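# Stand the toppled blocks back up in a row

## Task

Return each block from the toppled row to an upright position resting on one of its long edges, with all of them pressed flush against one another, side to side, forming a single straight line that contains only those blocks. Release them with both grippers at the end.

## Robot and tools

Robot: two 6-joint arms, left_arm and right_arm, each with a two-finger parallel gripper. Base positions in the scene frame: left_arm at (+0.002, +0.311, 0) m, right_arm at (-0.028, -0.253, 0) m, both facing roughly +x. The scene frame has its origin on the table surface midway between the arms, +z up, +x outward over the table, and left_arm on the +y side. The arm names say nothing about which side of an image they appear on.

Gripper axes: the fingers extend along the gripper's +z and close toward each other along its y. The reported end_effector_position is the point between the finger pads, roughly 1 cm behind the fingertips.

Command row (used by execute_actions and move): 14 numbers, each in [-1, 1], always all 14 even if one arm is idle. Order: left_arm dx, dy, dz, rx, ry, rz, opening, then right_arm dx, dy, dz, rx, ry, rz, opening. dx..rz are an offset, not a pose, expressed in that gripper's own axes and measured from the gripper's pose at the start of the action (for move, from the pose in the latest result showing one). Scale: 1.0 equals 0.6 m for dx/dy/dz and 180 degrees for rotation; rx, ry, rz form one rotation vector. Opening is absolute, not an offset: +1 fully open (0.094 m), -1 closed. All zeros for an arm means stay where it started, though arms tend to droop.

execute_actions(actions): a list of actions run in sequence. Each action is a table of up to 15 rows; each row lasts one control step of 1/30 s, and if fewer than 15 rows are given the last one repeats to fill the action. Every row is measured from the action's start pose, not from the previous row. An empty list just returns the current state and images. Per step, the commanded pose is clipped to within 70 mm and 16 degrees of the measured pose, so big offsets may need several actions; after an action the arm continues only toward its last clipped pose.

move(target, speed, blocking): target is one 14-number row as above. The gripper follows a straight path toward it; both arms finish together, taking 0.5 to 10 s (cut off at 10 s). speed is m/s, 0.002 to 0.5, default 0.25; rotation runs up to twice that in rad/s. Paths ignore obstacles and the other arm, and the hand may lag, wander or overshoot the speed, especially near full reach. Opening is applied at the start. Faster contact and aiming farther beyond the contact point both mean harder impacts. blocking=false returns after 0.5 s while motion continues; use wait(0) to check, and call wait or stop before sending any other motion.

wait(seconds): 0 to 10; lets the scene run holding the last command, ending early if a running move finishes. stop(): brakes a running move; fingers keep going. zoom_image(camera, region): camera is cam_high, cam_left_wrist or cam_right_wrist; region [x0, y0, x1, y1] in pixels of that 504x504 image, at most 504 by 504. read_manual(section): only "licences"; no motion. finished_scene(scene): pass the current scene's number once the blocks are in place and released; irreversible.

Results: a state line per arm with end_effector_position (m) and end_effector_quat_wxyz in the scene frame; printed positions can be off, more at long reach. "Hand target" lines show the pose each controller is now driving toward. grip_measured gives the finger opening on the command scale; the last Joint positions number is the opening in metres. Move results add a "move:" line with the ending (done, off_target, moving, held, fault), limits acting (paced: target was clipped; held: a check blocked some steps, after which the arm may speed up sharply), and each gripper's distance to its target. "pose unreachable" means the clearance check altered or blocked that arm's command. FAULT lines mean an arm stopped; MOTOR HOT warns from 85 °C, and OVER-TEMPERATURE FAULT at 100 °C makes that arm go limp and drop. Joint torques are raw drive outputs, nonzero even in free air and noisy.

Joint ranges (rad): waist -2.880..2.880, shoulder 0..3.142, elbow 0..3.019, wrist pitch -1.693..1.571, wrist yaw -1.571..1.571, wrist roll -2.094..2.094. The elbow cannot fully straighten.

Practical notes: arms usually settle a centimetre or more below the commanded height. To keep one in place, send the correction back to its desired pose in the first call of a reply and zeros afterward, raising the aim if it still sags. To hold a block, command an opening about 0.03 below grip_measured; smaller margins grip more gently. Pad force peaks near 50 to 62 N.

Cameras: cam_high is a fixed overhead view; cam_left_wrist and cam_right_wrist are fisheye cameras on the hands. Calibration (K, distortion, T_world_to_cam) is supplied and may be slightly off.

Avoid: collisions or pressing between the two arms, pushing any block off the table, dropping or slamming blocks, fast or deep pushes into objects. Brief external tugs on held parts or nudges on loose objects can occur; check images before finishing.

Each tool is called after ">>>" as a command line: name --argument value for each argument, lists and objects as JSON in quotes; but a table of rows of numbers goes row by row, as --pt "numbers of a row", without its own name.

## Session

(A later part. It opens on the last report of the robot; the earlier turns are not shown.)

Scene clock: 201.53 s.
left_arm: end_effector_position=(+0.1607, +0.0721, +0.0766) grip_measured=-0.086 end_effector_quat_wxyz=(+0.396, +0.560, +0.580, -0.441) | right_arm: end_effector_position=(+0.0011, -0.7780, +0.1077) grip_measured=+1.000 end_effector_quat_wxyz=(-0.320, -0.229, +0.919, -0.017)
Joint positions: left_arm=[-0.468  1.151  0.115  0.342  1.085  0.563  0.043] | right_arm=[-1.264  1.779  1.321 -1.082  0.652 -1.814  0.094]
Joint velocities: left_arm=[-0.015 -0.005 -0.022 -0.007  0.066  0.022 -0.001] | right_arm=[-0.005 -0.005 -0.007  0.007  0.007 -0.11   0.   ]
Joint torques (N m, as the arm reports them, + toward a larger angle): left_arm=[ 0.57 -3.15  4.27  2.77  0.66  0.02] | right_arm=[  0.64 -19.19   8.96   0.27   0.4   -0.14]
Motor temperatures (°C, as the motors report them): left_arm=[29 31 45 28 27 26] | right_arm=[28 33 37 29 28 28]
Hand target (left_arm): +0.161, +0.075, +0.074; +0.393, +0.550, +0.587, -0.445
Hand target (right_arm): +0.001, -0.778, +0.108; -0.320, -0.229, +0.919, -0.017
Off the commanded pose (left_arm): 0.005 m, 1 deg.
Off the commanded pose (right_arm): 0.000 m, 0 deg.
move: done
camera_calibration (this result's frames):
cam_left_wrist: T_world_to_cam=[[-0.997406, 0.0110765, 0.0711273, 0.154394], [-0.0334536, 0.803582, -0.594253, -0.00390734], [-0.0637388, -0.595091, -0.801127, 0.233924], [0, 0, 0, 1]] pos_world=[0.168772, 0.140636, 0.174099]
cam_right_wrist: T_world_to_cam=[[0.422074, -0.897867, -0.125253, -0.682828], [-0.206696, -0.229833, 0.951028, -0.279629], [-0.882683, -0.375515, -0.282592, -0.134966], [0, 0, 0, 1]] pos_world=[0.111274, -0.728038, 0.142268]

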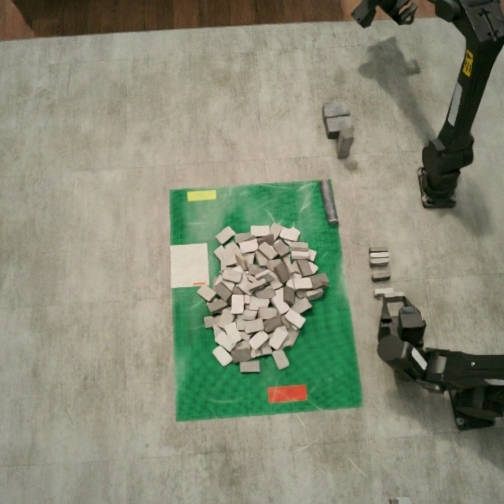

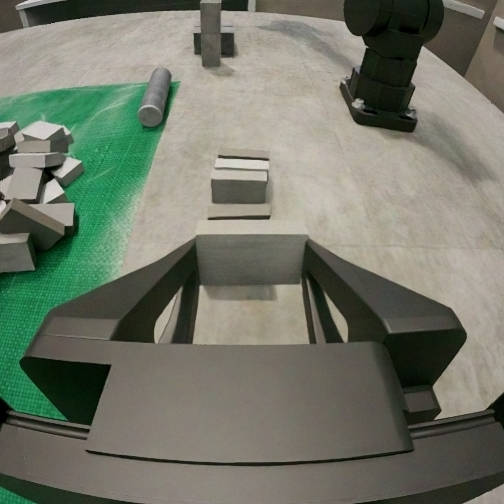

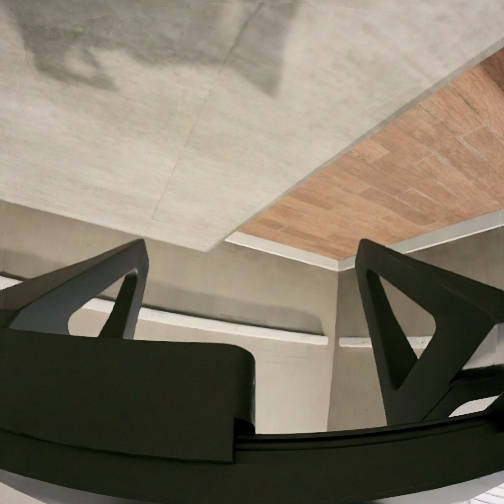

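>>> move --target '[0.097,0.014,0.046,0,-0.02,0,-0.3,0,0,0,0,0,0,1]' --speed 0.05

>>> move --target '[0,0,0,0,0,0,0.3,0,0,0,0,0,0,1]'

>>> move --target '[-0.05,0,-0.09,0,0,0,0.3,0,0,0,0,0,0,1]' --speed 0.1

>>> move --target '[0,0,0,0,0.27,0,-0.6,0,0,0,0,0,0,1]'

Scene clock: 211.30 s.
left_arm: end_effector_position=(+0.1680, +0.0662, +0.0187) grip_measured=-0.086 end_effector_quat_wxyz=(+0.426, +0.552, +0.560, -0.447) | right_arm: end_effector_position=(+0.0011, -0.7780, +0.1077) grip_measured=+1.000 end_effector_quat_wxyz=(-0.320, -0.229, +0.919, -0.017)
Joint positions: left_arm=[-0.472  1.867  0.1    1.216  1.1    0.469  0.043] | right_arm=[-1.264  1.779  1.321 -1.082  0.652 -1.814  0.094]
Joint velocities: left_arm=[-0.005  0.015 -0.007  0.046 -0.081 -0.066  0.   ] | right_arm=[-0.005 -0.015  0.002  0.012 -0.007 -0.051  0.   ]
Joint torques (N m, as the arm reports them, + toward a larger angle): left_arm=[-1.52 -6.71 -0.01  2.39  0.24 -0.07] | right_arm=[  1.02 -19.61   8.77   0.53   0.37  -0.12]
Motor temperatures (°C, as the motors report them): left_arm=[29 30 43 28 27 26] | right_arm=[28 34 37 29 28 28]
Hand target (left_arm): +0.165, +0.063, +0.014; +0.413, +0.547, +0.567, -0.457
Hand target (right_arm): +0.001, -0.778, +0.108; -0.320, -0.229, +0.919, -0.017
Off the commanded pose (left_arm): 0.008 m, 2 deg.
Off the commanded pose (right_arm): 0.000 m, 0 deg.
move: done
camera_calibration (this result's frames):
cam_left_wrist: T_world_to_cam=[[-0.999393, 0.00611368, 0.0343102, 0.167253], [-0.0175123, 0.763074, -0.646074, -0.0323629], [-0.0301311, -0.646282, -0.762503, 0.181537], [0, 0, 0, 1]] pos_world=[0.172054, 0.140997, 0.111775]
cam_right_wrist: T_world_to_cam=[[0.422074, -0.897867, -0.125253, -0.682828], [-0.206696, -0.229833, 0.951028, -0.279629], [-0.882683, -0.375515, -0.282592, -0.134966], [0, 0, 0, 1]] pos_world=[0.111274, -0.728038, 0.142268]

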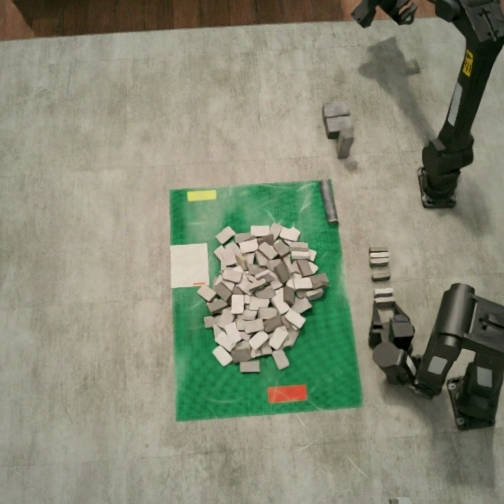

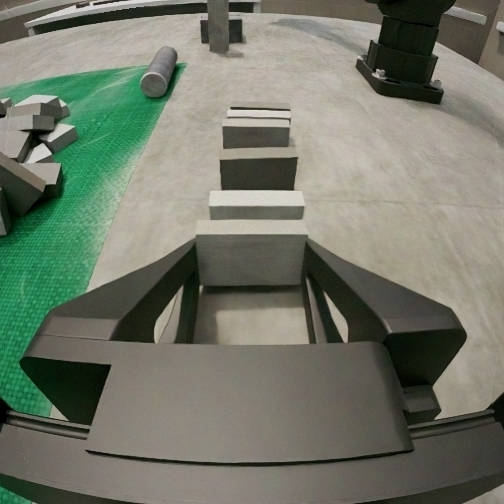

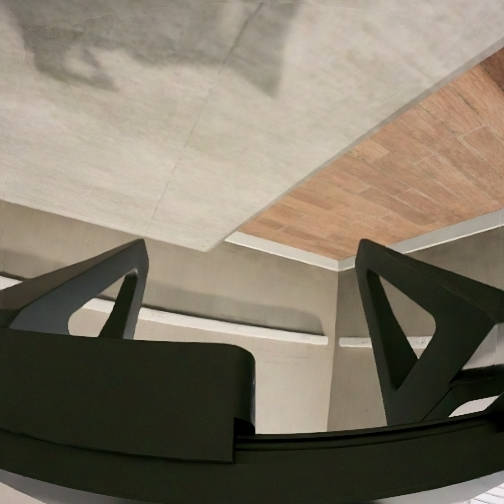

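Scene clock: 211.80 s.
left_arm: end_effector_position=(+0.1675, +0.0662, +0.0189) grip_measured=+0.298 end_effector_quat_wxyz=(+0.426, +0.552, +0.559, -0.449) | right_arm: end_effector_position=(+0.0011, -0.7780, +0.1077) grip_measured=+1.000 end_effector_quat_wxyz=(-0.320, -0.229, +0.919, -0.017)
Joint positions: left_arm=[-0.472  1.867  0.1    1.217  1.104  0.468  0.061] | right_arm=[-1.264  1.779  1.321 -1.082  0.652 -1.814  0.094]
Joint velocities: left_arm=[-0.005 -0.015 -0.002 -0.007 -0.037 -0.022 -0.001] | right_arm=[-0.005 -0.005  0.007  0.012  0.051  0.007  0.   ]
Joint torques (N m, as the arm reports them, + toward a larger angle): left_arm=[-0.1  -9.27 -0.43  2.03  0.18  0.19] | right_arm=[  0.86 -18.84   8.79   0.26   0.36  -0.05]
Motor temperatures (°C, as the motors report them): left_arm=[29 30 43 28 27 26] | right_arm=[28 34 37 29 28 28]
Hand target (left_arm): +0.168, +0.066, +0.019; +0.426, +0.552, +0.560, -0.447
Hand target (right_arm): +0.001, -0.778, +0.108; -0.320, -0.229, +0.919, -0.017
Off the commanded pose (left_arm): 0.001 m, 0 deg.
Off the commanded pose (right_arm): 0.000 m, 0 deg.
move: done
camera_calibration (this result's frames):
cam_left_wrist: T_world_to_cam=[[-0.999332, 0.00900538, 0.0354097, 0.166493], [-0.0160685, 0.762069, -0.647296, -0.0323317], [-0.0328138, -0.647433, -0.761416, 0.182173], [0, 0, 0, 1]] pos_world=[0.17184, 0.141084, 0.111885]
cam_right_wrist: T_world_to_cam=[[0.422074, -0.897867, -0.125253, -0.682828], [-0.206696, -0.229833, 0.951028, -0.279629], [-0.882683, -0.375515, -0.282592, -0.134966], [0, 0, 0, 1]] pos_world=[0.111274, -0.728038, 0.142268]

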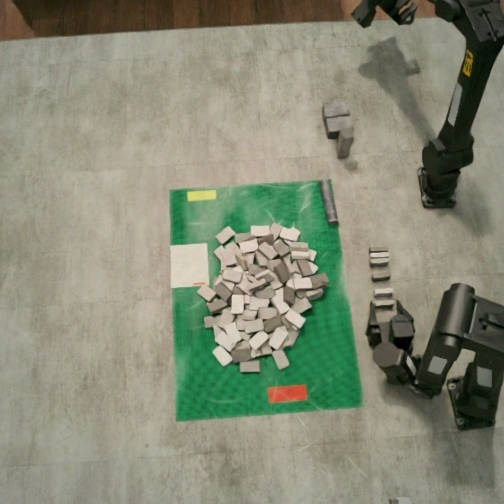

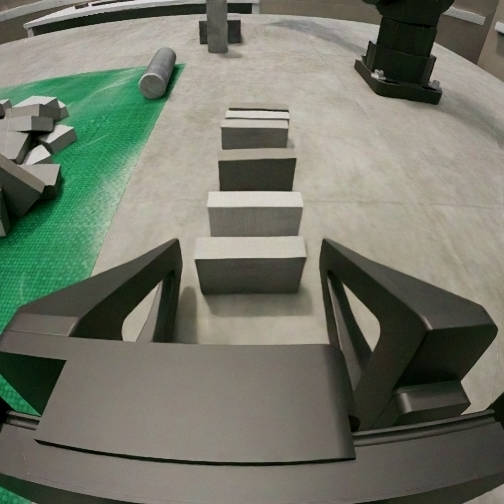

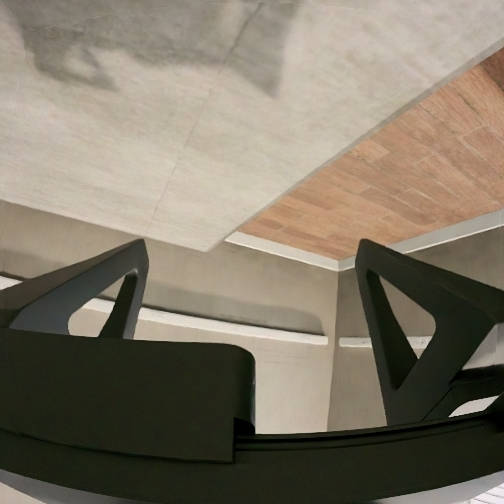

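Scene clock: 213.30 s.
left_arm: end_effector_position=(+0.1539, +0.1111, +0.0532) grip_measured=+0.298 end_effector_quat_wxyz=(+0.409, +0.543, +0.568, -0.464) | right_arm: end_effector_position=(+0.0011, -0.7780, +0.1077) grip_measured=+1.000 end_effector_quat_wxyz=(-0.320, -0.229, +0.919, -0.017)
Joint positions: left_arm=[-0.245  1.309  0.092  0.227  1.286  0.887  0.061] | right_arm=[-1.264  1.779  1.321 -1.082  0.652 -1.814  0.094]
Joint velocities: left_arm=[-0.015 -0.005  0.012 -0.081 -0.051  0.051 -0.   ] | right_arm=[ 0.005  0.015 -0.022  0.012  0.007  0.022  0.   ]
Joint torques (N m, as the arm reports them, + toward a larger angle): left_arm=[ 1.04 -6.13  5.33  0.85  0.54  0.29] | right_arm=[  1.52 -19.24   8.89   0.24   0.35  -0.09]
Motor temperatures (°C, as the motors report them): left_arm=[29 30 43 28 27 26] | right_arm=[28 34 38 29 28 28]
Hand target (left_arm): +0.169, +0.111, +0.060; +0.426, +0.551, +0.559, -0.449
Hand target (right_arm): +0.001, -0.778, +0.108; -0.320, -0.229, +0.919, -0.017
Off the commanded pose (left_arm): 0.017 m, 3 deg.
Off the commanded pose (right_arm): 0.000 m, 0 deg.
move: off_target (left_arm)
camera_calibration (this result's frames):
cam_left_wrist: T_world_to_cam=[[-0.996144, 0.0164789, 0.0861733, 0.147277], [-0.0431931, 0.762813, -0.645175, -0.0405948], [-0.0763659, -0.646409, -0.75916, 0.243393], [0, 0, 0, 1]] pos_world=[0.163543, 0.185871, 0.145892]
cam_right_wrist: T_world_to_cam=[[0.422074, -0.897867, -0.125253, -0.682828], [-0.206696, -0.229833, 0.951028, -0.279629], [-0.882683, -0.375515, -0.282592, -0.134966], [0, 0, 0, 1]] pos_world=[0.111274, -0.728038, 0.142268]

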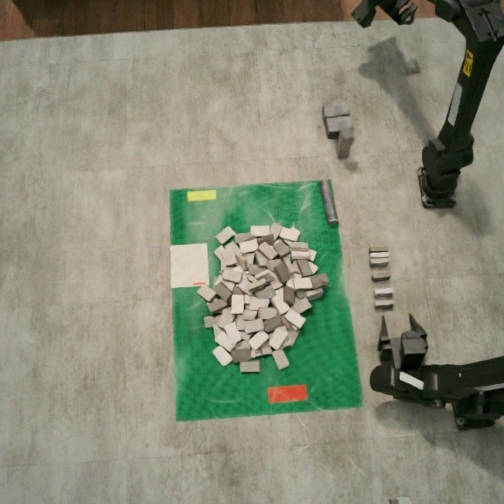

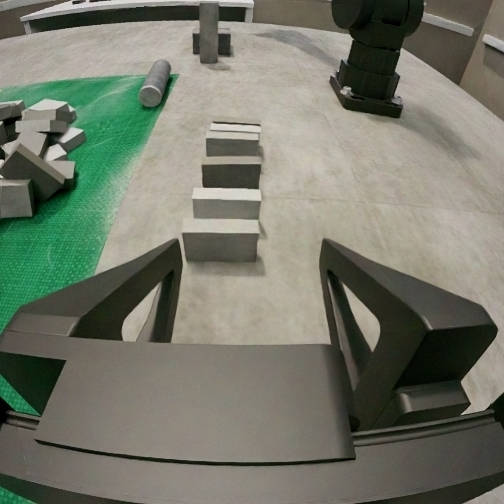

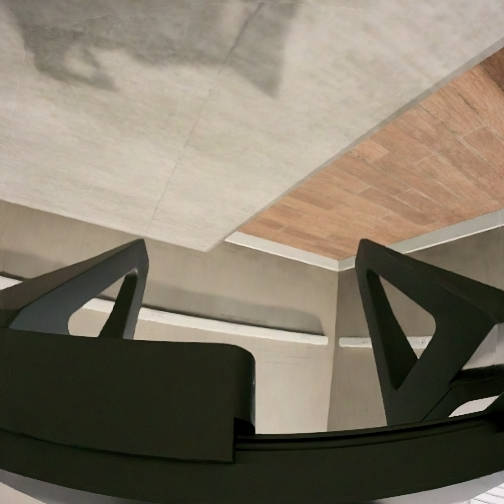

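Scene clock: 215.43 s.
left_arm: end_effector_position=(+0.1443, +0.1217, +0.0409) grip_measured=-0.598 end_effector_quat_wxyz=(+0.137, +0.686, +0.687, -0.198) | right_arm: end_effector_position=(+0.0011, -0.7780, +0.1077) grip_measured=+1.000 end_effector_quat_wxyz=(-0.320, -0.229, +0.919, -0.017)
Joint positions: left_arm=[-0.654  0.958  0.363 -0.76   0.438  0.914  0.019] | right_arm=[-1.264  1.779  1.321 -1.082  0.652 -1.814  0.094]
Joint velocities: left_arm=[-0.015  0.005 -0.007 -0.007 -0.022 -0.037 -0.   ] | right_arm=[ 0.005  0.015 -0.007  0.022 -0.095 -0.081  0.   ]
Joint torques (N m, as the arm reports them, + toward a larger angle): left_arm=[-0.75 -2.57  9.9   0.92  0.12 -0.01] | right_arm=[  1.22 -18.85   8.9    0.37   0.39  -0.09]
Motor temperatures (°C, as the motors report them): left_arm=[29 30 43 28 27 26] | right_arm=[28 34 38 29 28 28]
Hand target (left_arm): +0.154, +0.112, +0.052; +0.140, +0.685, +0.687, -0.196
Hand target (right_arm): +0.001, -0.778, +0.108; -0.320, -0.229, +0.919, -0.017
Off the commanded pose (left_arm): 0.019 m, 0 deg.
Off the commanded pose (right_arm): 0.000 m, 0 deg.
move: off_target (left_arm)
camera_calibration (this result's frames):
cam_left_wrist: T_world_to_cam=[[-0.996381, 0.0151072, 0.0836402, 0.138934], [0.0275024, 0.98844, 0.149095, -0.127222], [-0.080421, 0.150856, -0.985279, 0.153007], [0, 0, 0, 1]] pos_world=[0.154235, 0.100571, 0.158102]
cam_right_wrist: T_world_to_cam=[[0.422074, -0.897867, -0.125253, -0.682828], [-0.206696, -0.229833, 0.951028, -0.279629], [-0.882683, -0.375515, -0.282592, -0.134966], [0, 0, 0, 1]] pos_world=[0.111274, -0.728038, 0.142268]

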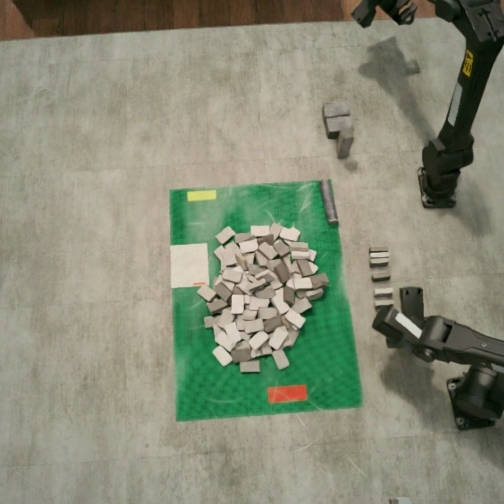

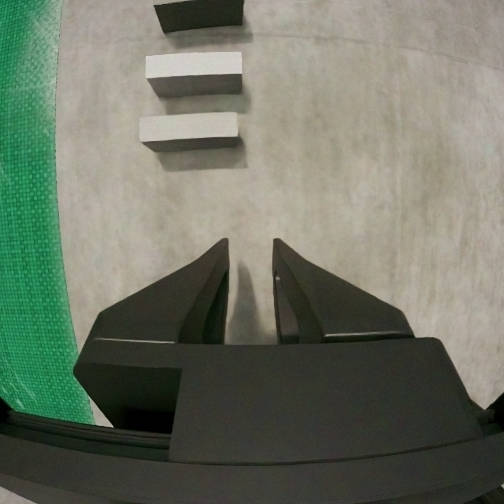

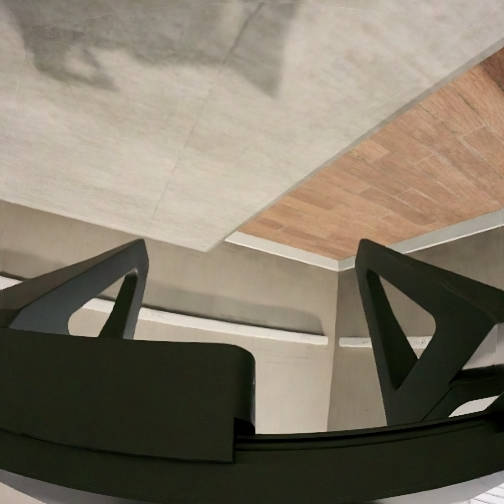

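>>> move --target '[-0.01,0.055,0.053,0,0,0,-0.6,0,0,0,0,0,0,1]' --speed 0.05

Scene clock: 227.70 s.
left_arm: end_effector_position=(+0.1598, +0.1103, +0.0100) grip_measured=-0.598 end_effector_quat_wxyz=(+0.126, +0.685, +0.689, -0.201) | right_arm: end_effector_position=(+0.0011, -0.7780, +0.1077) grip_measured=+1.000 end_effector_quat_wxyz=(-0.320, -0.229, +0.919, -0.017)
Joint positions: left_arm=[-0.654  1.15   0.369 -0.597  0.442  0.913  0.019] | right_arm=[-1.264  1.779  1.321 -1.082  0.652 -1.814  0.094]
Joint velocities: left_arm=[-0.015 -0.005 -0.012 -0.002  0.022 -0.037  0.   ] | right_arm=[-0.005  0.005 -0.022 -0.002 -0.051  0.007  0.   ]
Joint torques (N m, as the arm reports them, + toward a larger angle): left_arm=[ 0.14 -3.71  8.06  2.12  0.22  0.23] | right_arm=[  1.1  -19.18   9.04   0.41   0.38  -0.1 ]
Motor temperatures (°C, as the motors report them): left_arm=[29 30 47 28 27 26] | right_arm=[28 34 38 29 28 28]
Hand target (left_arm): +0.174, +0.102, +0.014; +0.137, +0.686, +0.686, -0.198
Hand target (right_arm): +0.001, -0.778, +0.108; -0.320, -0.229, +0.919, -0.017
Off the commanded pose (left_arm): 0.018 m, 1 deg.
Off the commanded pose (right_arm): 0.000 m, 0 deg.
move: off_target (left_arm)
camera_calibration (this result's frames):
cam_left_wrist: T_world_to_cam=[[-0.994381, 0.0135947, 0.104985, 0.156708], [0.0302052, 0.98693, 0.158293, -0.112053], [-0.101461, 0.160575, -0.981795, 0.127719], [0, 0, 0, 1]] pos_world=[0.172171, 0.0879492, 0.126679]
cam_right_wrist: T_world_to_cam=[[0.422074, -0.897867, -0.125253, -0.682828], [-0.206696, -0.229833, 0.951028, -0.279629], [-0.882683, -0.375515, -0.282592, -0.134966], [0, 0, 0, 1]] pos_world=[0.111274, -0.728038, 0.142268]

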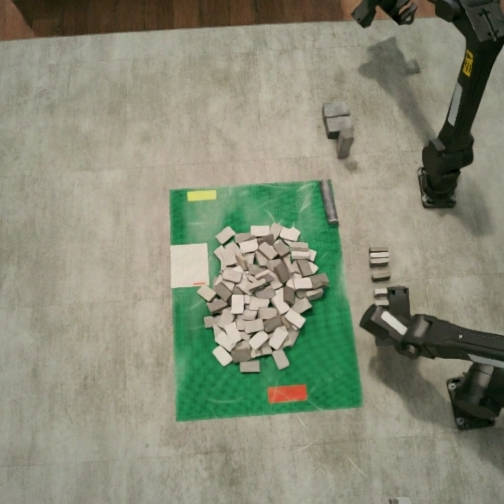

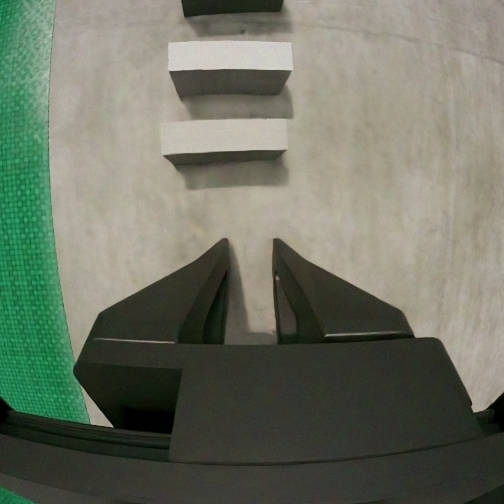

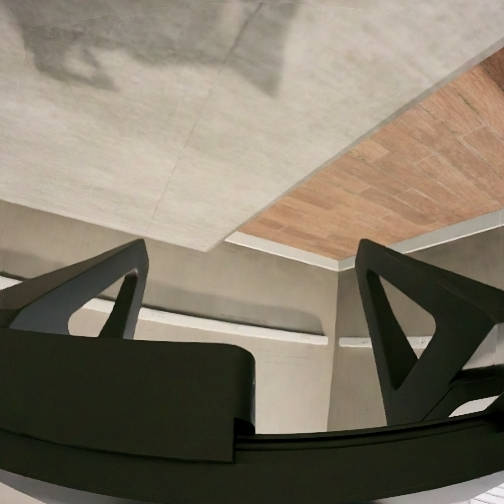

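>>> move --target '[-0.138,0.035,0.059,0,0,0,-0.6,0,0,0,0,0,0,1]' --speed 0.03

Scene clock: 233.97 s.
left_arm: end_effector_position=(+0.1688, +0.0384, +0.0102) grip_measured=-0.598 end_effector_quat_wxyz=(+0.115, +0.684, +0.692, -0.201) | right_arm: end_effector_position=(+0.0011, -0.7780, +0.1077) grip_measured=+1.000 end_effector_quat_wxyz=(-0.320, -0.229, +0.919, -0.017)
Joint positions: left_arm=[-0.856  1.315  0.497 -0.494  0.394  0.697  0.019] | right_arm=[-1.264  1.779  1.321 -1.082  0.652 -1.814  0.094]
Joint velocities: left_arm=[ 0.005 -0.015  0.002 -0.022 -0.081 -0.037 -0.001] | right_arm=[-0.005 -0.005  0.002  0.007  0.037  0.066  0.   ]
Joint torques (N m, as the arm reports them, + toward a larger angle): left_arm=[-1.06 -6.58  8.63  2.16  0.06  0.04] | right_arm=[  0.91 -18.99   8.69   0.41   0.38  -0.11]
Motor temperatures (°C, as the motors report them): left_arm=[29 30 47 28 27 26] | right_arm=[28 34 38 29 28 28]
Hand target (left_arm): +0.179, +0.021, +0.015; +0.126, +0.685, +0.689, -0.201
Hand target (right_arm): +0.001, -0.778, +0.108; -0.320, -0.229, +0.919, -0.017
Off the commanded pose (left_arm): 0.022 m, 1 deg.
Off the commanded pose (right_arm): 0.000 m, 0 deg.
move: off_target (left_arm)
camera_calibration (this result's frames):
cam_left_wrist: T_world_to_cam=[[-0.992736, 0.011503, 0.119759, 0.166301], [0.0324116, 0.984187, 0.174142, -0.0419234], [-0.115862, 0.176758, -0.977411, 0.142161], [0, 0, 0, 1]] pos_world=[0.182923, 0.0142194, 0.126334]
cam_right_wrist: T_world_to_cam=[[0.422074, -0.897867, -0.125253, -0.682828], [-0.206696, -0.229833, 0.951028, -0.279629], [-0.882683, -0.375515, -0.282592, -0.134966], [0, 0, 0, 1]] pos_world=[0.111274, -0.728038, 0.142268]

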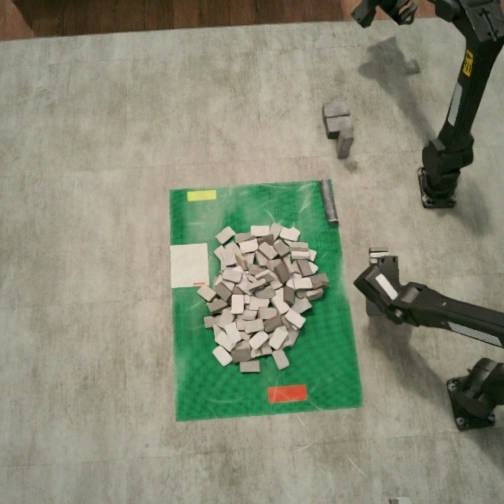

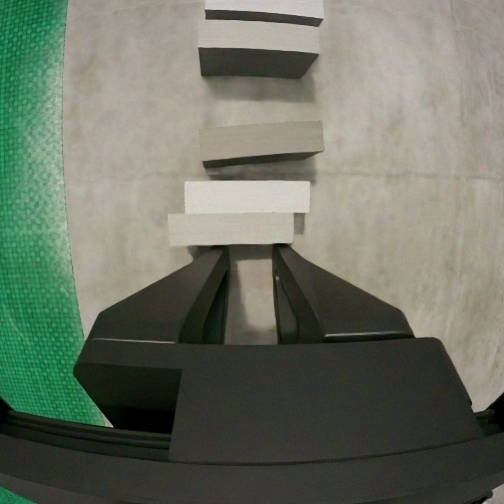

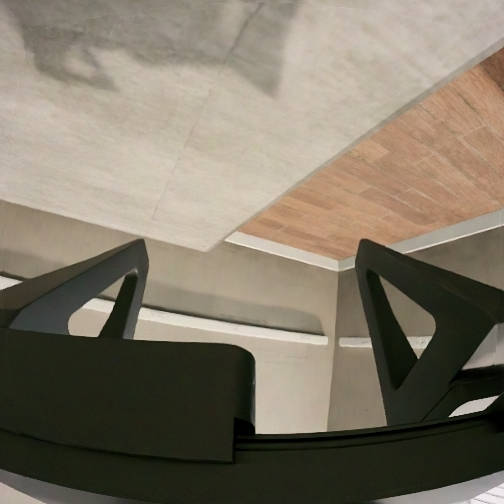

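>>> move --target '[-0.085,0.0,0.034,0,0,0,-0.6,0,0,0,0,0,0,1]' --speed 0.03

Scene clock: 241.17 s.
left_arm: end_effector_position=(+0.1604, +0.0052, +0.0103) grip_measured=-0.598 end_effector_quat_wxyz=(+0.104, +0.682, +0.696, -0.197) | right_arm: end_effector_position=(+0.0011, -0.7780, +0.1077) grip_measured=+1.000 end_effector_quat_wxyz=(-0.320, -0.229, +0.919, -0.017)
Joint positions: left_arm=[-0.959  1.373  0.555 -0.478  0.361  0.587  0.019] | right_arm=[-1.264  1.779  1.321 -1.082  0.652 -1.814  0.094]
Joint velocities: left_arm=[-0.005  0.005 -0.022  0.012  0.037  0.022  0.   ] | right_arm=[-0.005 -0.015 -0.002 -0.002  0.022 -0.022  0.   ]
Joint torques (N m, as the arm reports them, + toward a larger angle): left_arm=[-1.32 -7.86  8.69  2.23  0.19  0.02] | right_arm=[  1.12 -19.28   9.05   0.3    0.39  -0.11]
Motor temperatures (°C, as the motors report them): left_arm=[29 30 47 28 27 26] | right_arm=[28 34 38 29 28 28]
Hand target (left_arm): +0.168, -0.015, +0.015; +0.115, +0.684, +0.692, -0.200
Hand target (right_arm): +0.001, -0.778, +0.108; -0.320, -0.229, +0.919, -0.017
Off the commanded pose (left_arm): 0.023 m, 1 deg.
Off the commanded pose (right_arm): 0.000 m, 0 deg.
move: off_target (left_arm)
camera_calibration (this result's frames):
cam_left_wrist: T_world_to_cam=[[-0.991167, 0.00349776, 0.132577, 0.157988], [0.0295861, 0.980292, 0.195328, -0.00869119], [-0.129281, 0.197525, -0.971736, 0.149186], [0, 0, 0, 1]] pos_world=[0.176136, -0.0215007, 0.125722]
cam_right_wrist: T_world_to_cam=[[0.422074, -0.897867, -0.125253, -0.682828], [-0.206696, -0.229833, 0.951028, -0.279629], [-0.882683, -0.375515, -0.282592, -0.134966], [0, 0, 0, 1]] pos_world=[0.111274, -0.728038, 0.142268]

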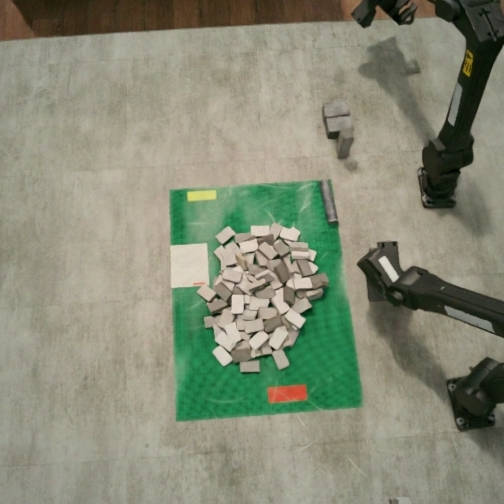

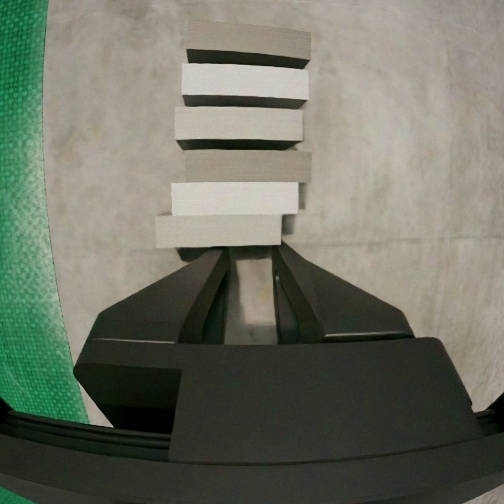

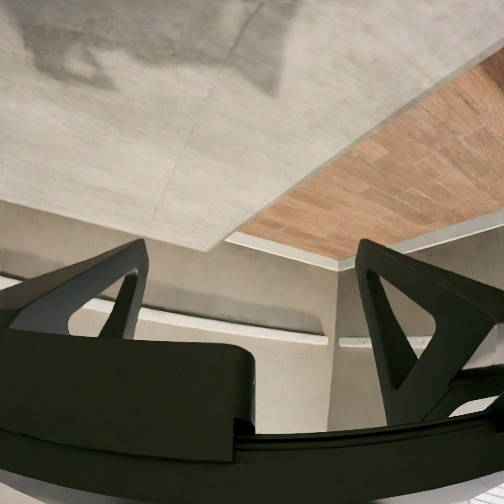

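>>> move --target '[0.03,0.02,-0.025,0,0,0,0.7,0,0,0,0,0,0,1]' --speed 0.05

>>> move --target '[-0.095,0.012,0.04,0,0,0,0.7,0,0,0,0,0,0,1]' --speed 0.05

Scene clock: 245.67 s.
left_arm: end_effector_position=(+0.1747, +0.0204, +0.0143) grip_measured=+0.698 end_effector_quat_wxyz=(+0.106, +0.681, +0.698, -0.198) | right_arm: end_effector_position=(+0.0011, -0.7780, +0.1077) grip_measured=+1.000 end_effector_quat_wxyz=(-0.320, -0.229, +0.919, -0.017)
Joint positions: left_arm=[-0.888  1.357  0.555 -0.517  0.379  0.655  0.08 ] | right_arm=[-1.264  1.779  1.321 -1.082  0.652 -1.814  0.094]
Joint velocities: left_arm=[-0.005 -0.015  0.002 -0.002 -0.037  0.007  0.001] | right_arm=[-0.015  0.005 -0.012  0.017 -0.007 -0.022  0.   ]
Joint torques (N m, as the arm reports them, + toward a larger angle): left_arm=[  0.82 -11.36   5.08   0.55   0.46   0.31] | right_arm=[  1.76 -19.05   8.94   0.25   0.38  -0.1 ]
Motor temperatures (°C, as the motors report them): left_arm=[29 30 47 28 27 26] | right_arm=[28 34 38 29 28 28]
Hand target (left_arm): +0.173, +0.027, +0.015; +0.104, +0.682, +0.696, -0.198
Hand target (right_arm): +0.001, -0.778, +0.108; -0.320, -0.229, +0.919, -0.017
Off the commanded pose (left_arm): 0.007 m, 0 deg.
Off the commanded pose (right_arm): 0.000 m, 0 deg.
move: done
camera_calibration (this result's frames):
cam_left_wrist: T_world_to_cam=[[-0.991311, -0.000412348, 0.131536, 0.171703], [0.0251261, 0.980988, 0.192436, -0.0239899], [-0.129115, 0.194069, -0.972454, 0.151889], [0, 0, 0, 1]] pos_world=[0.190425, -0.00587234, 0.129736]
cam_right_wrist: T_world_to_cam=[[0.422074, -0.897867, -0.125253, -0.682828], [-0.206696, -0.229833, 0.951028, -0.279629], [-0.882683, -0.375515, -0.282592, -0.134966], [0, 0, 0, 1]] pos_world=[0.111274, -0.728038, 0.142268]

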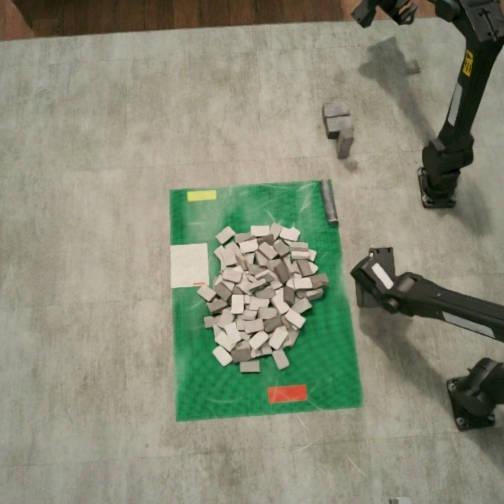

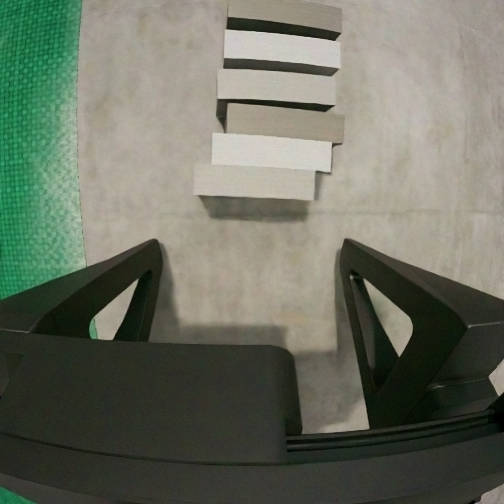

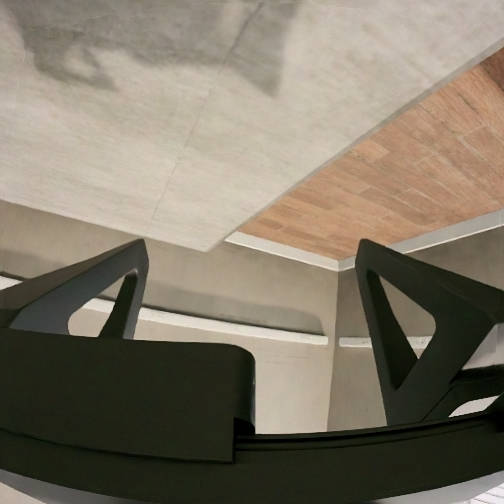

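Scene clock: 247.20 s.
left_arm: end_effector_position=(+0.1751, -0.0244, +0.0145) grip_measured=+0.698 end_effector_quat_wxyz=(+0.099, +0.681, +0.698, -0.197) | right_arm: end_effector_position=(+0.0011, -0.7780, +0.1077) grip_measured=+1.000 end_effector_quat_wxyz=(-0.320, -0.229, +0.919, -0.017)
Joint positions: left_arm=[-0.978  1.447  0.649 -0.5    0.356  0.565  0.08 ] | right_arm=[-1.264  1.779  1.321 -1.082  0.652 -1.814  0.094]
Joint velocities: left_arm=[ 0.005 -0.005 -0.007 -0.007  0.066  0.066 -0.001] | right_arm=[-0.005 -0.015 -0.002  0.022  0.007  0.022  0.   ]
Joint torques (N m, as the arm reports them, + toward a larger angle): left_arm=[-0.62 -8.88  8.46  1.93  0.05  0.03] | right_arm=[  1.02 -19.37   8.89   0.48   0.35  -0.1 ]
Motor temperatures (°C, as the motors report them): left_arm=[29 30 47 28 27 26] | right_arm=[28 34 38 29 28 28]
Hand target (left_arm): +0.182, -0.041, +0.016; +0.106, +0.681, +0.698, -0.197
Hand target (right_arm): +0.001, -0.778, +0.108; -0.320, -0.229, +0.919, -0.017
Off the commanded pose (left_arm): 0.018 m, 1 deg.
Off the commanded pose (right_arm): 0.000 m, 0 deg.
move: off_target (left_arm)
camera_calibration (this result's frames):
cam_left_wrist: T_world_to_cam=[[-0.990351, 0.00129486, 0.138575, 0.171768], [0.0295982, 0.978859, 0.202382, 0.0189221], [-0.135384, 0.204531, -0.969453, 0.162224], [0, 0, 0, 1]] pos_world=[0.191513, -0.0519242, 0.129636]
cam_right_wrist: T_world_to_cam=[[0.422074, -0.897867, -0.125253, -0.682828], [-0.206696, -0.229833, 0.951028, -0.279629], [-0.882683, -0.375515, -0.282592, -0.134966], [0, 0, 0, 1]] pos_world=[0.111274, -0.728038, 0.142268]

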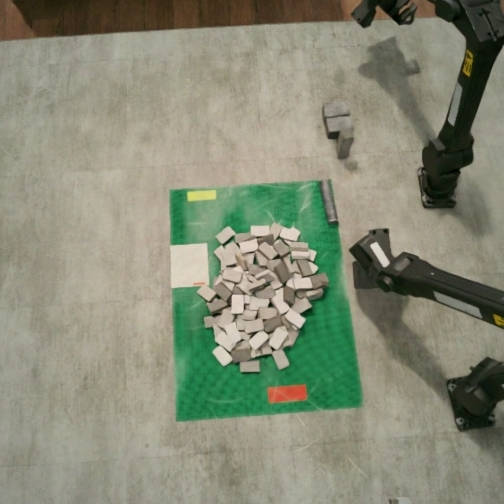

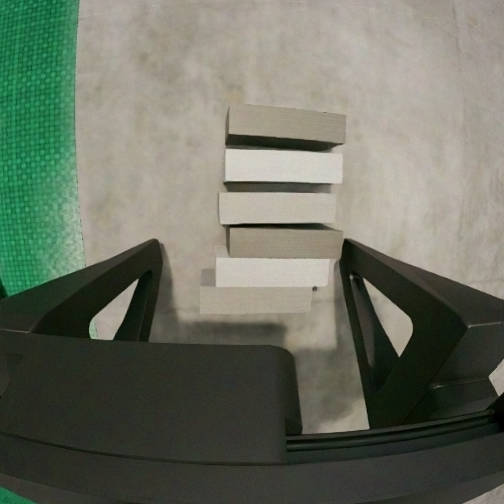

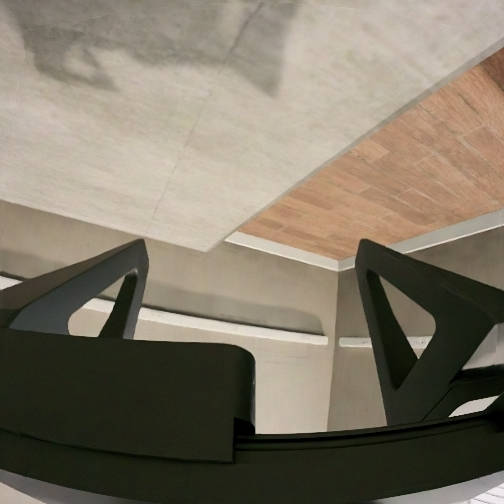

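Shift ~1cm toward -x, then squeeze.

>>> move --target '[-0.01,-0.018,0,0,0,0,0.7,0,0,0,0,0,0,1]' --speed 0.04

>>> move --target '[0,0,0,0,0,0,-0.07,0,0,0,0,0,0,1]'

>>> move --target '[0,0,0,0,0,0,0.5,0,0,0,0,0,0,1]'

Scene clock: 252.40 s.
left_arm: end_effector_position=(+0.1687, -0.0277, +0.0146) grip_measured=+0.698 end_effector_quat_wxyz=(+0.097, +0.683, +0.697, -0.196) | right_arm: end_effector_position=(+0.0011, -0.7780, +0.1077) grip_measured=+1.000 end_effector_quat_wxyz=(-0.320, -0.229, +0.919, -0.017)
Joint positions: left_arm=[-1.     1.446  0.649 -0.5    0.35   0.548  0.08 ] | right_arm=[-1.264  1.779  1.321 -1.082  0.652 -1.814  0.094]
Joint velocities: left_arm=[-0.005  0.005 -0.012 -0.027 -0.081 -0.066 -0.001] | right_arm=[ 0.005  0.005 -0.002 -0.002 -0.037 -0.007  0.   ]
Joint torques (N m, as the arm reports them, + toward a larger angle): left_arm=[ -0.91 -13.21   5.67   1.26   0.05   0.03] | right_arm=[  1.57 -19.62   8.82   0.6    0.39  -0.1 ]
Motor temperatures (°C, as the motors report them): left_arm=[29 30 47 28 27 26] | right_arm=[28 34 38 29 28 28]
Hand target (left_arm): +0.165, -0.030, +0.018; +0.099, +0.682, +0.698, -0.197
Hand target (right_arm): +0.001, -0.778, +0.108; -0.320, -0.229, +0.919, -0.017
Off the commanded pose (left_arm): 0.006 m, 0 deg.
Off the commanded pose (right_arm): 0.000 m, 0 deg.
move: done
camera_calibration (this result's frames):
cam_left_wrist: T_world_to_cam=[[-0.989995, 0.00435785, 0.141038, 0.165444], [0.0337448, 0.977832, 0.206653, 0.0215392], [-0.137011, 0.209345, -0.968196, 0.162521], [0, 0, 0, 1]] pos_world=[0.185329, -0.0558057, 0.129567]
cam_right_wrist: T_world_to_cam=[[0.422074, -0.897867, -0.125253, -0.682828], [-0.206696, -0.229833, 0.951028, -0.279629], [-0.882683, -0.375515, -0.282592, -0.134966], [0, 0, 0, 1]] pos_world=[0.111274, -0.728038, 0.142268]

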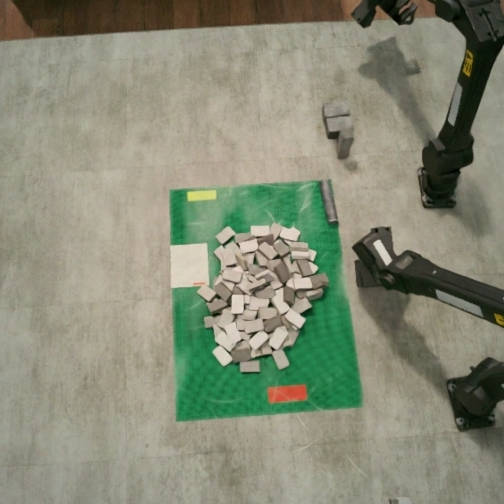

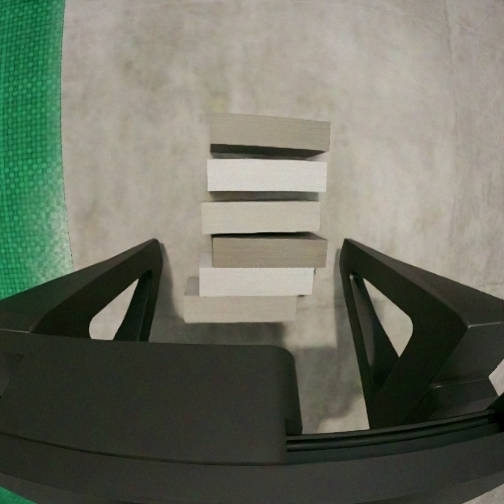

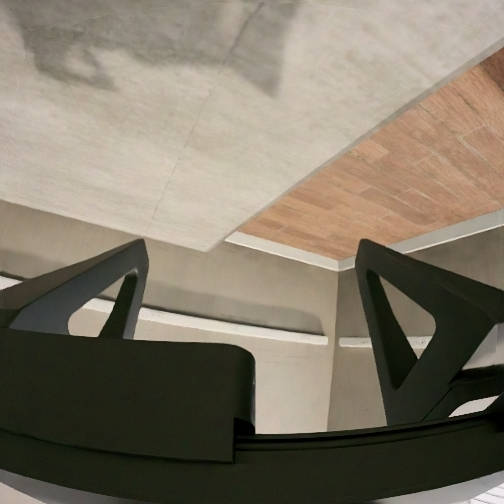

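Scene clock: 252.90 s.
left_arm: end_effector_position=(+0.1685, -0.0278, +0.0147) grip_measured=-0.049 end_effector_quat_wxyz=(+0.096, +0.683, +0.697, -0.197) | right_arm: end_effector_position=(+0.0011, -0.7780, +0.1077) grip_measured=+1.000 end_effector_quat_wxyz=(-0.320, -0.229, +0.919, -0.017)
Joint positions: left_arm=[-1.     1.446  0.649 -0.5    0.352  0.548  0.045] | right_arm=[-1.264  1.779  1.321 -1.082  0.652 -1.814  0.094]
Joint velocities: left_arm=[ 0.015  0.015  0.007  0.027 -0.037 -0.007  0.001] | right_arm=[-0.005 -0.005  0.002 -0.002  0.007 -0.022  0.   ]
Joint torques (N m, as the arm reports them, + toward a larger angle): left_arm=[  0.23 -12.06   5.91   1.23   0.2    0.19] | right_arm=[  1.34 -19.34   8.82   0.43   0.36  -0.12]
Motor temperatures (°C, as the motors report them): left_arm=[29 30 47 28 27 26] | right_arm=[28 34 38 29 28 28]
Hand target (left_arm): +0.169, -0.028, +0.015; +0.097, +0.683, +0.697, -0.196
Hand target (right_arm): +0.001, -0.778, +0.108; -0.320, -0.229, +0.919, -0.017
Off the commanded pose (left_arm): 0.000 m, 0 deg.
Off the commanded pose (right_arm): 0.000 m, 0 deg.
move: done
camera_calibration (this result's frames):
cam_left_wrist: T_world_to_cam=[[-0.989823, 0.00488617, 0.14222, 0.165188], [0.0343949, 0.977993, 0.205781, 0.0215563], [-0.138085, 0.208579, -0.968208, 0.162761], [0, 0, 0, 1]] pos_world=[0.18524, -0.0558375, 0.129658]
cam_right_wrist: T_world_to_cam=[[0.422074, -0.897867, -0.125253, -0.682828], [-0.206696, -0.229833, 0.951028, -0.279629], [-0.882683, -0.375515, -0.282592, -0.134966], [0, 0, 0, 1]] pos_world=[0.111274, -0.728038, 0.142268]

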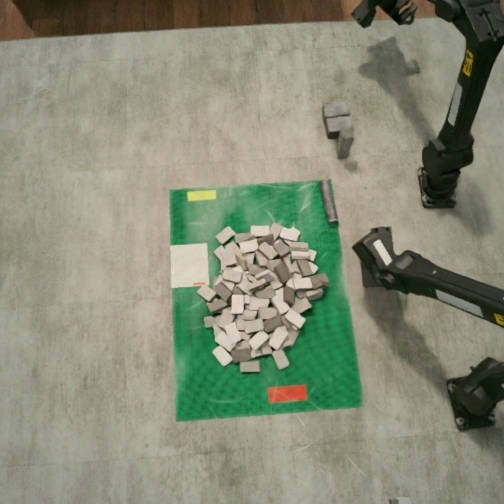

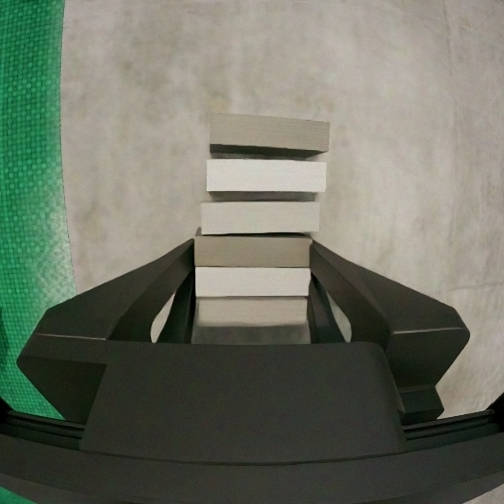

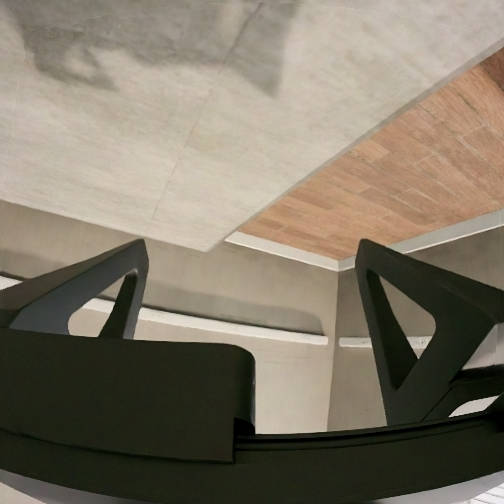

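Scene clock: 253.40 s.
left_arm: end_effector_position=(+0.1685, -0.0278, +0.0147) grip_measured=+0.498 end_effector_quat_wxyz=(+0.096, +0.683, +0.697, -0.197) | right_arm: end_effector_position=(+0.0011, -0.7780, +0.1077) grip_measured=+1.000 end_effector_quat_wxyz=(-0.320, -0.229, +0.919, -0.017)
Joint positions: left_arm=[-1.     1.446  0.649 -0.5    0.352  0.548  0.07 ] | right_arm=[-1.264  1.779  1.321 -1.082  0.652 -1.814  0.094]
Joint velocities: left_arm=[-0.015 -0.015 -0.007  0.002 -0.022  0.022  0.001] | right_arm=[-0.005  0.005  0.007  0.032  0.051 -0.022  0.   ]
Joint torques (N m, as the arm reports them, + toward a larger angle): left_arm=[  0.24 -11.51   5.76   1.29   0.23   0.2 ] | right_arm=[  0.98 -18.25   8.82   0.37   0.36  -0.09]
Motor temperatures (°C, as the motors report them): left_arm=[29 30 47 28 27 26] | right_arm=[28 34 38 29 28 28]
Hand target (left_arm): +0.168, -0.028, +0.015; +0.096, +0.683, +0.697, -0.197
Hand target (right_arm): +0.001, -0.778, +0.108; -0.320, -0.229, +0.919, -0.017
Off the commanded pose (left_arm): 0.000 m, 0 deg.
Off the commanded pose (right_arm): 0.000 m, 0 deg.
move: done
camera_calibration (this result's frames):
cam_left_wrist: T_world_to_cam=[[-0.989823, 0.00488617, 0.14222, 0.165188], [0.0343949, 0.977993, 0.205781, 0.0215563], [-0.138085, 0.208579, -0.968208, 0.162761], [0, 0, 0, 1]] pos_world=[0.18524, -0.0558375, 0.129658]
cam_right_wrist: T_world_to_cam=[[0.422074, -0.897867, -0.125253, -0.682828], [-0.206696, -0.229833, 0.951028, -0.279629], [-0.882683, -0.375515, -0.282592, -0.134966], [0, 0, 0, 1]] pos_world=[0.111274, -0.728038, 0.142268]

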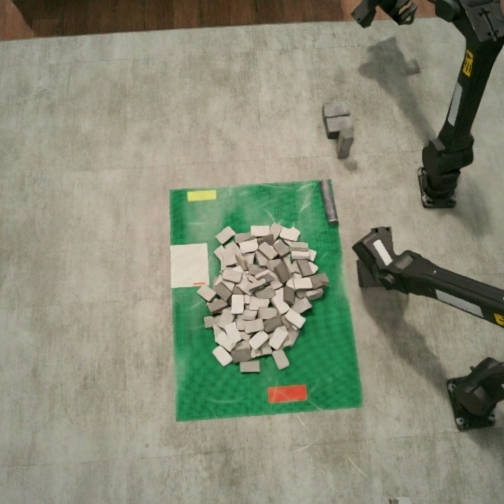

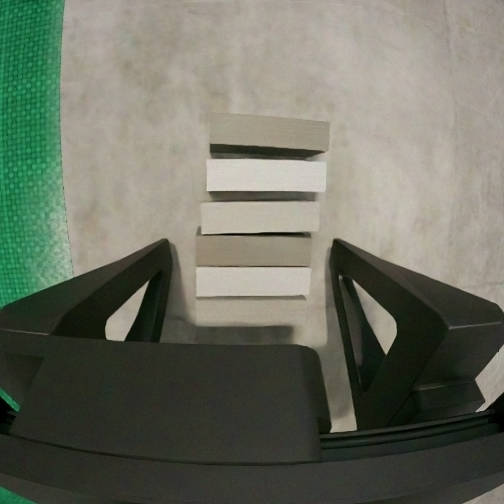

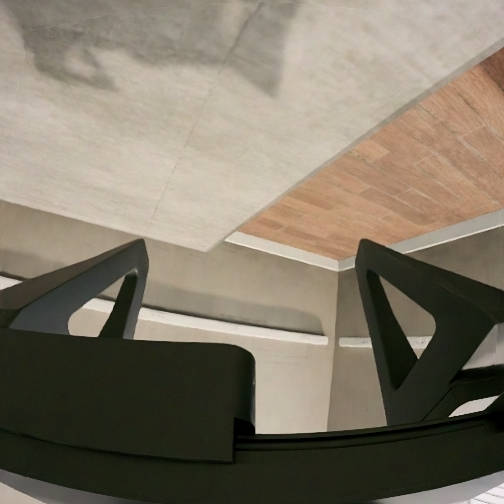

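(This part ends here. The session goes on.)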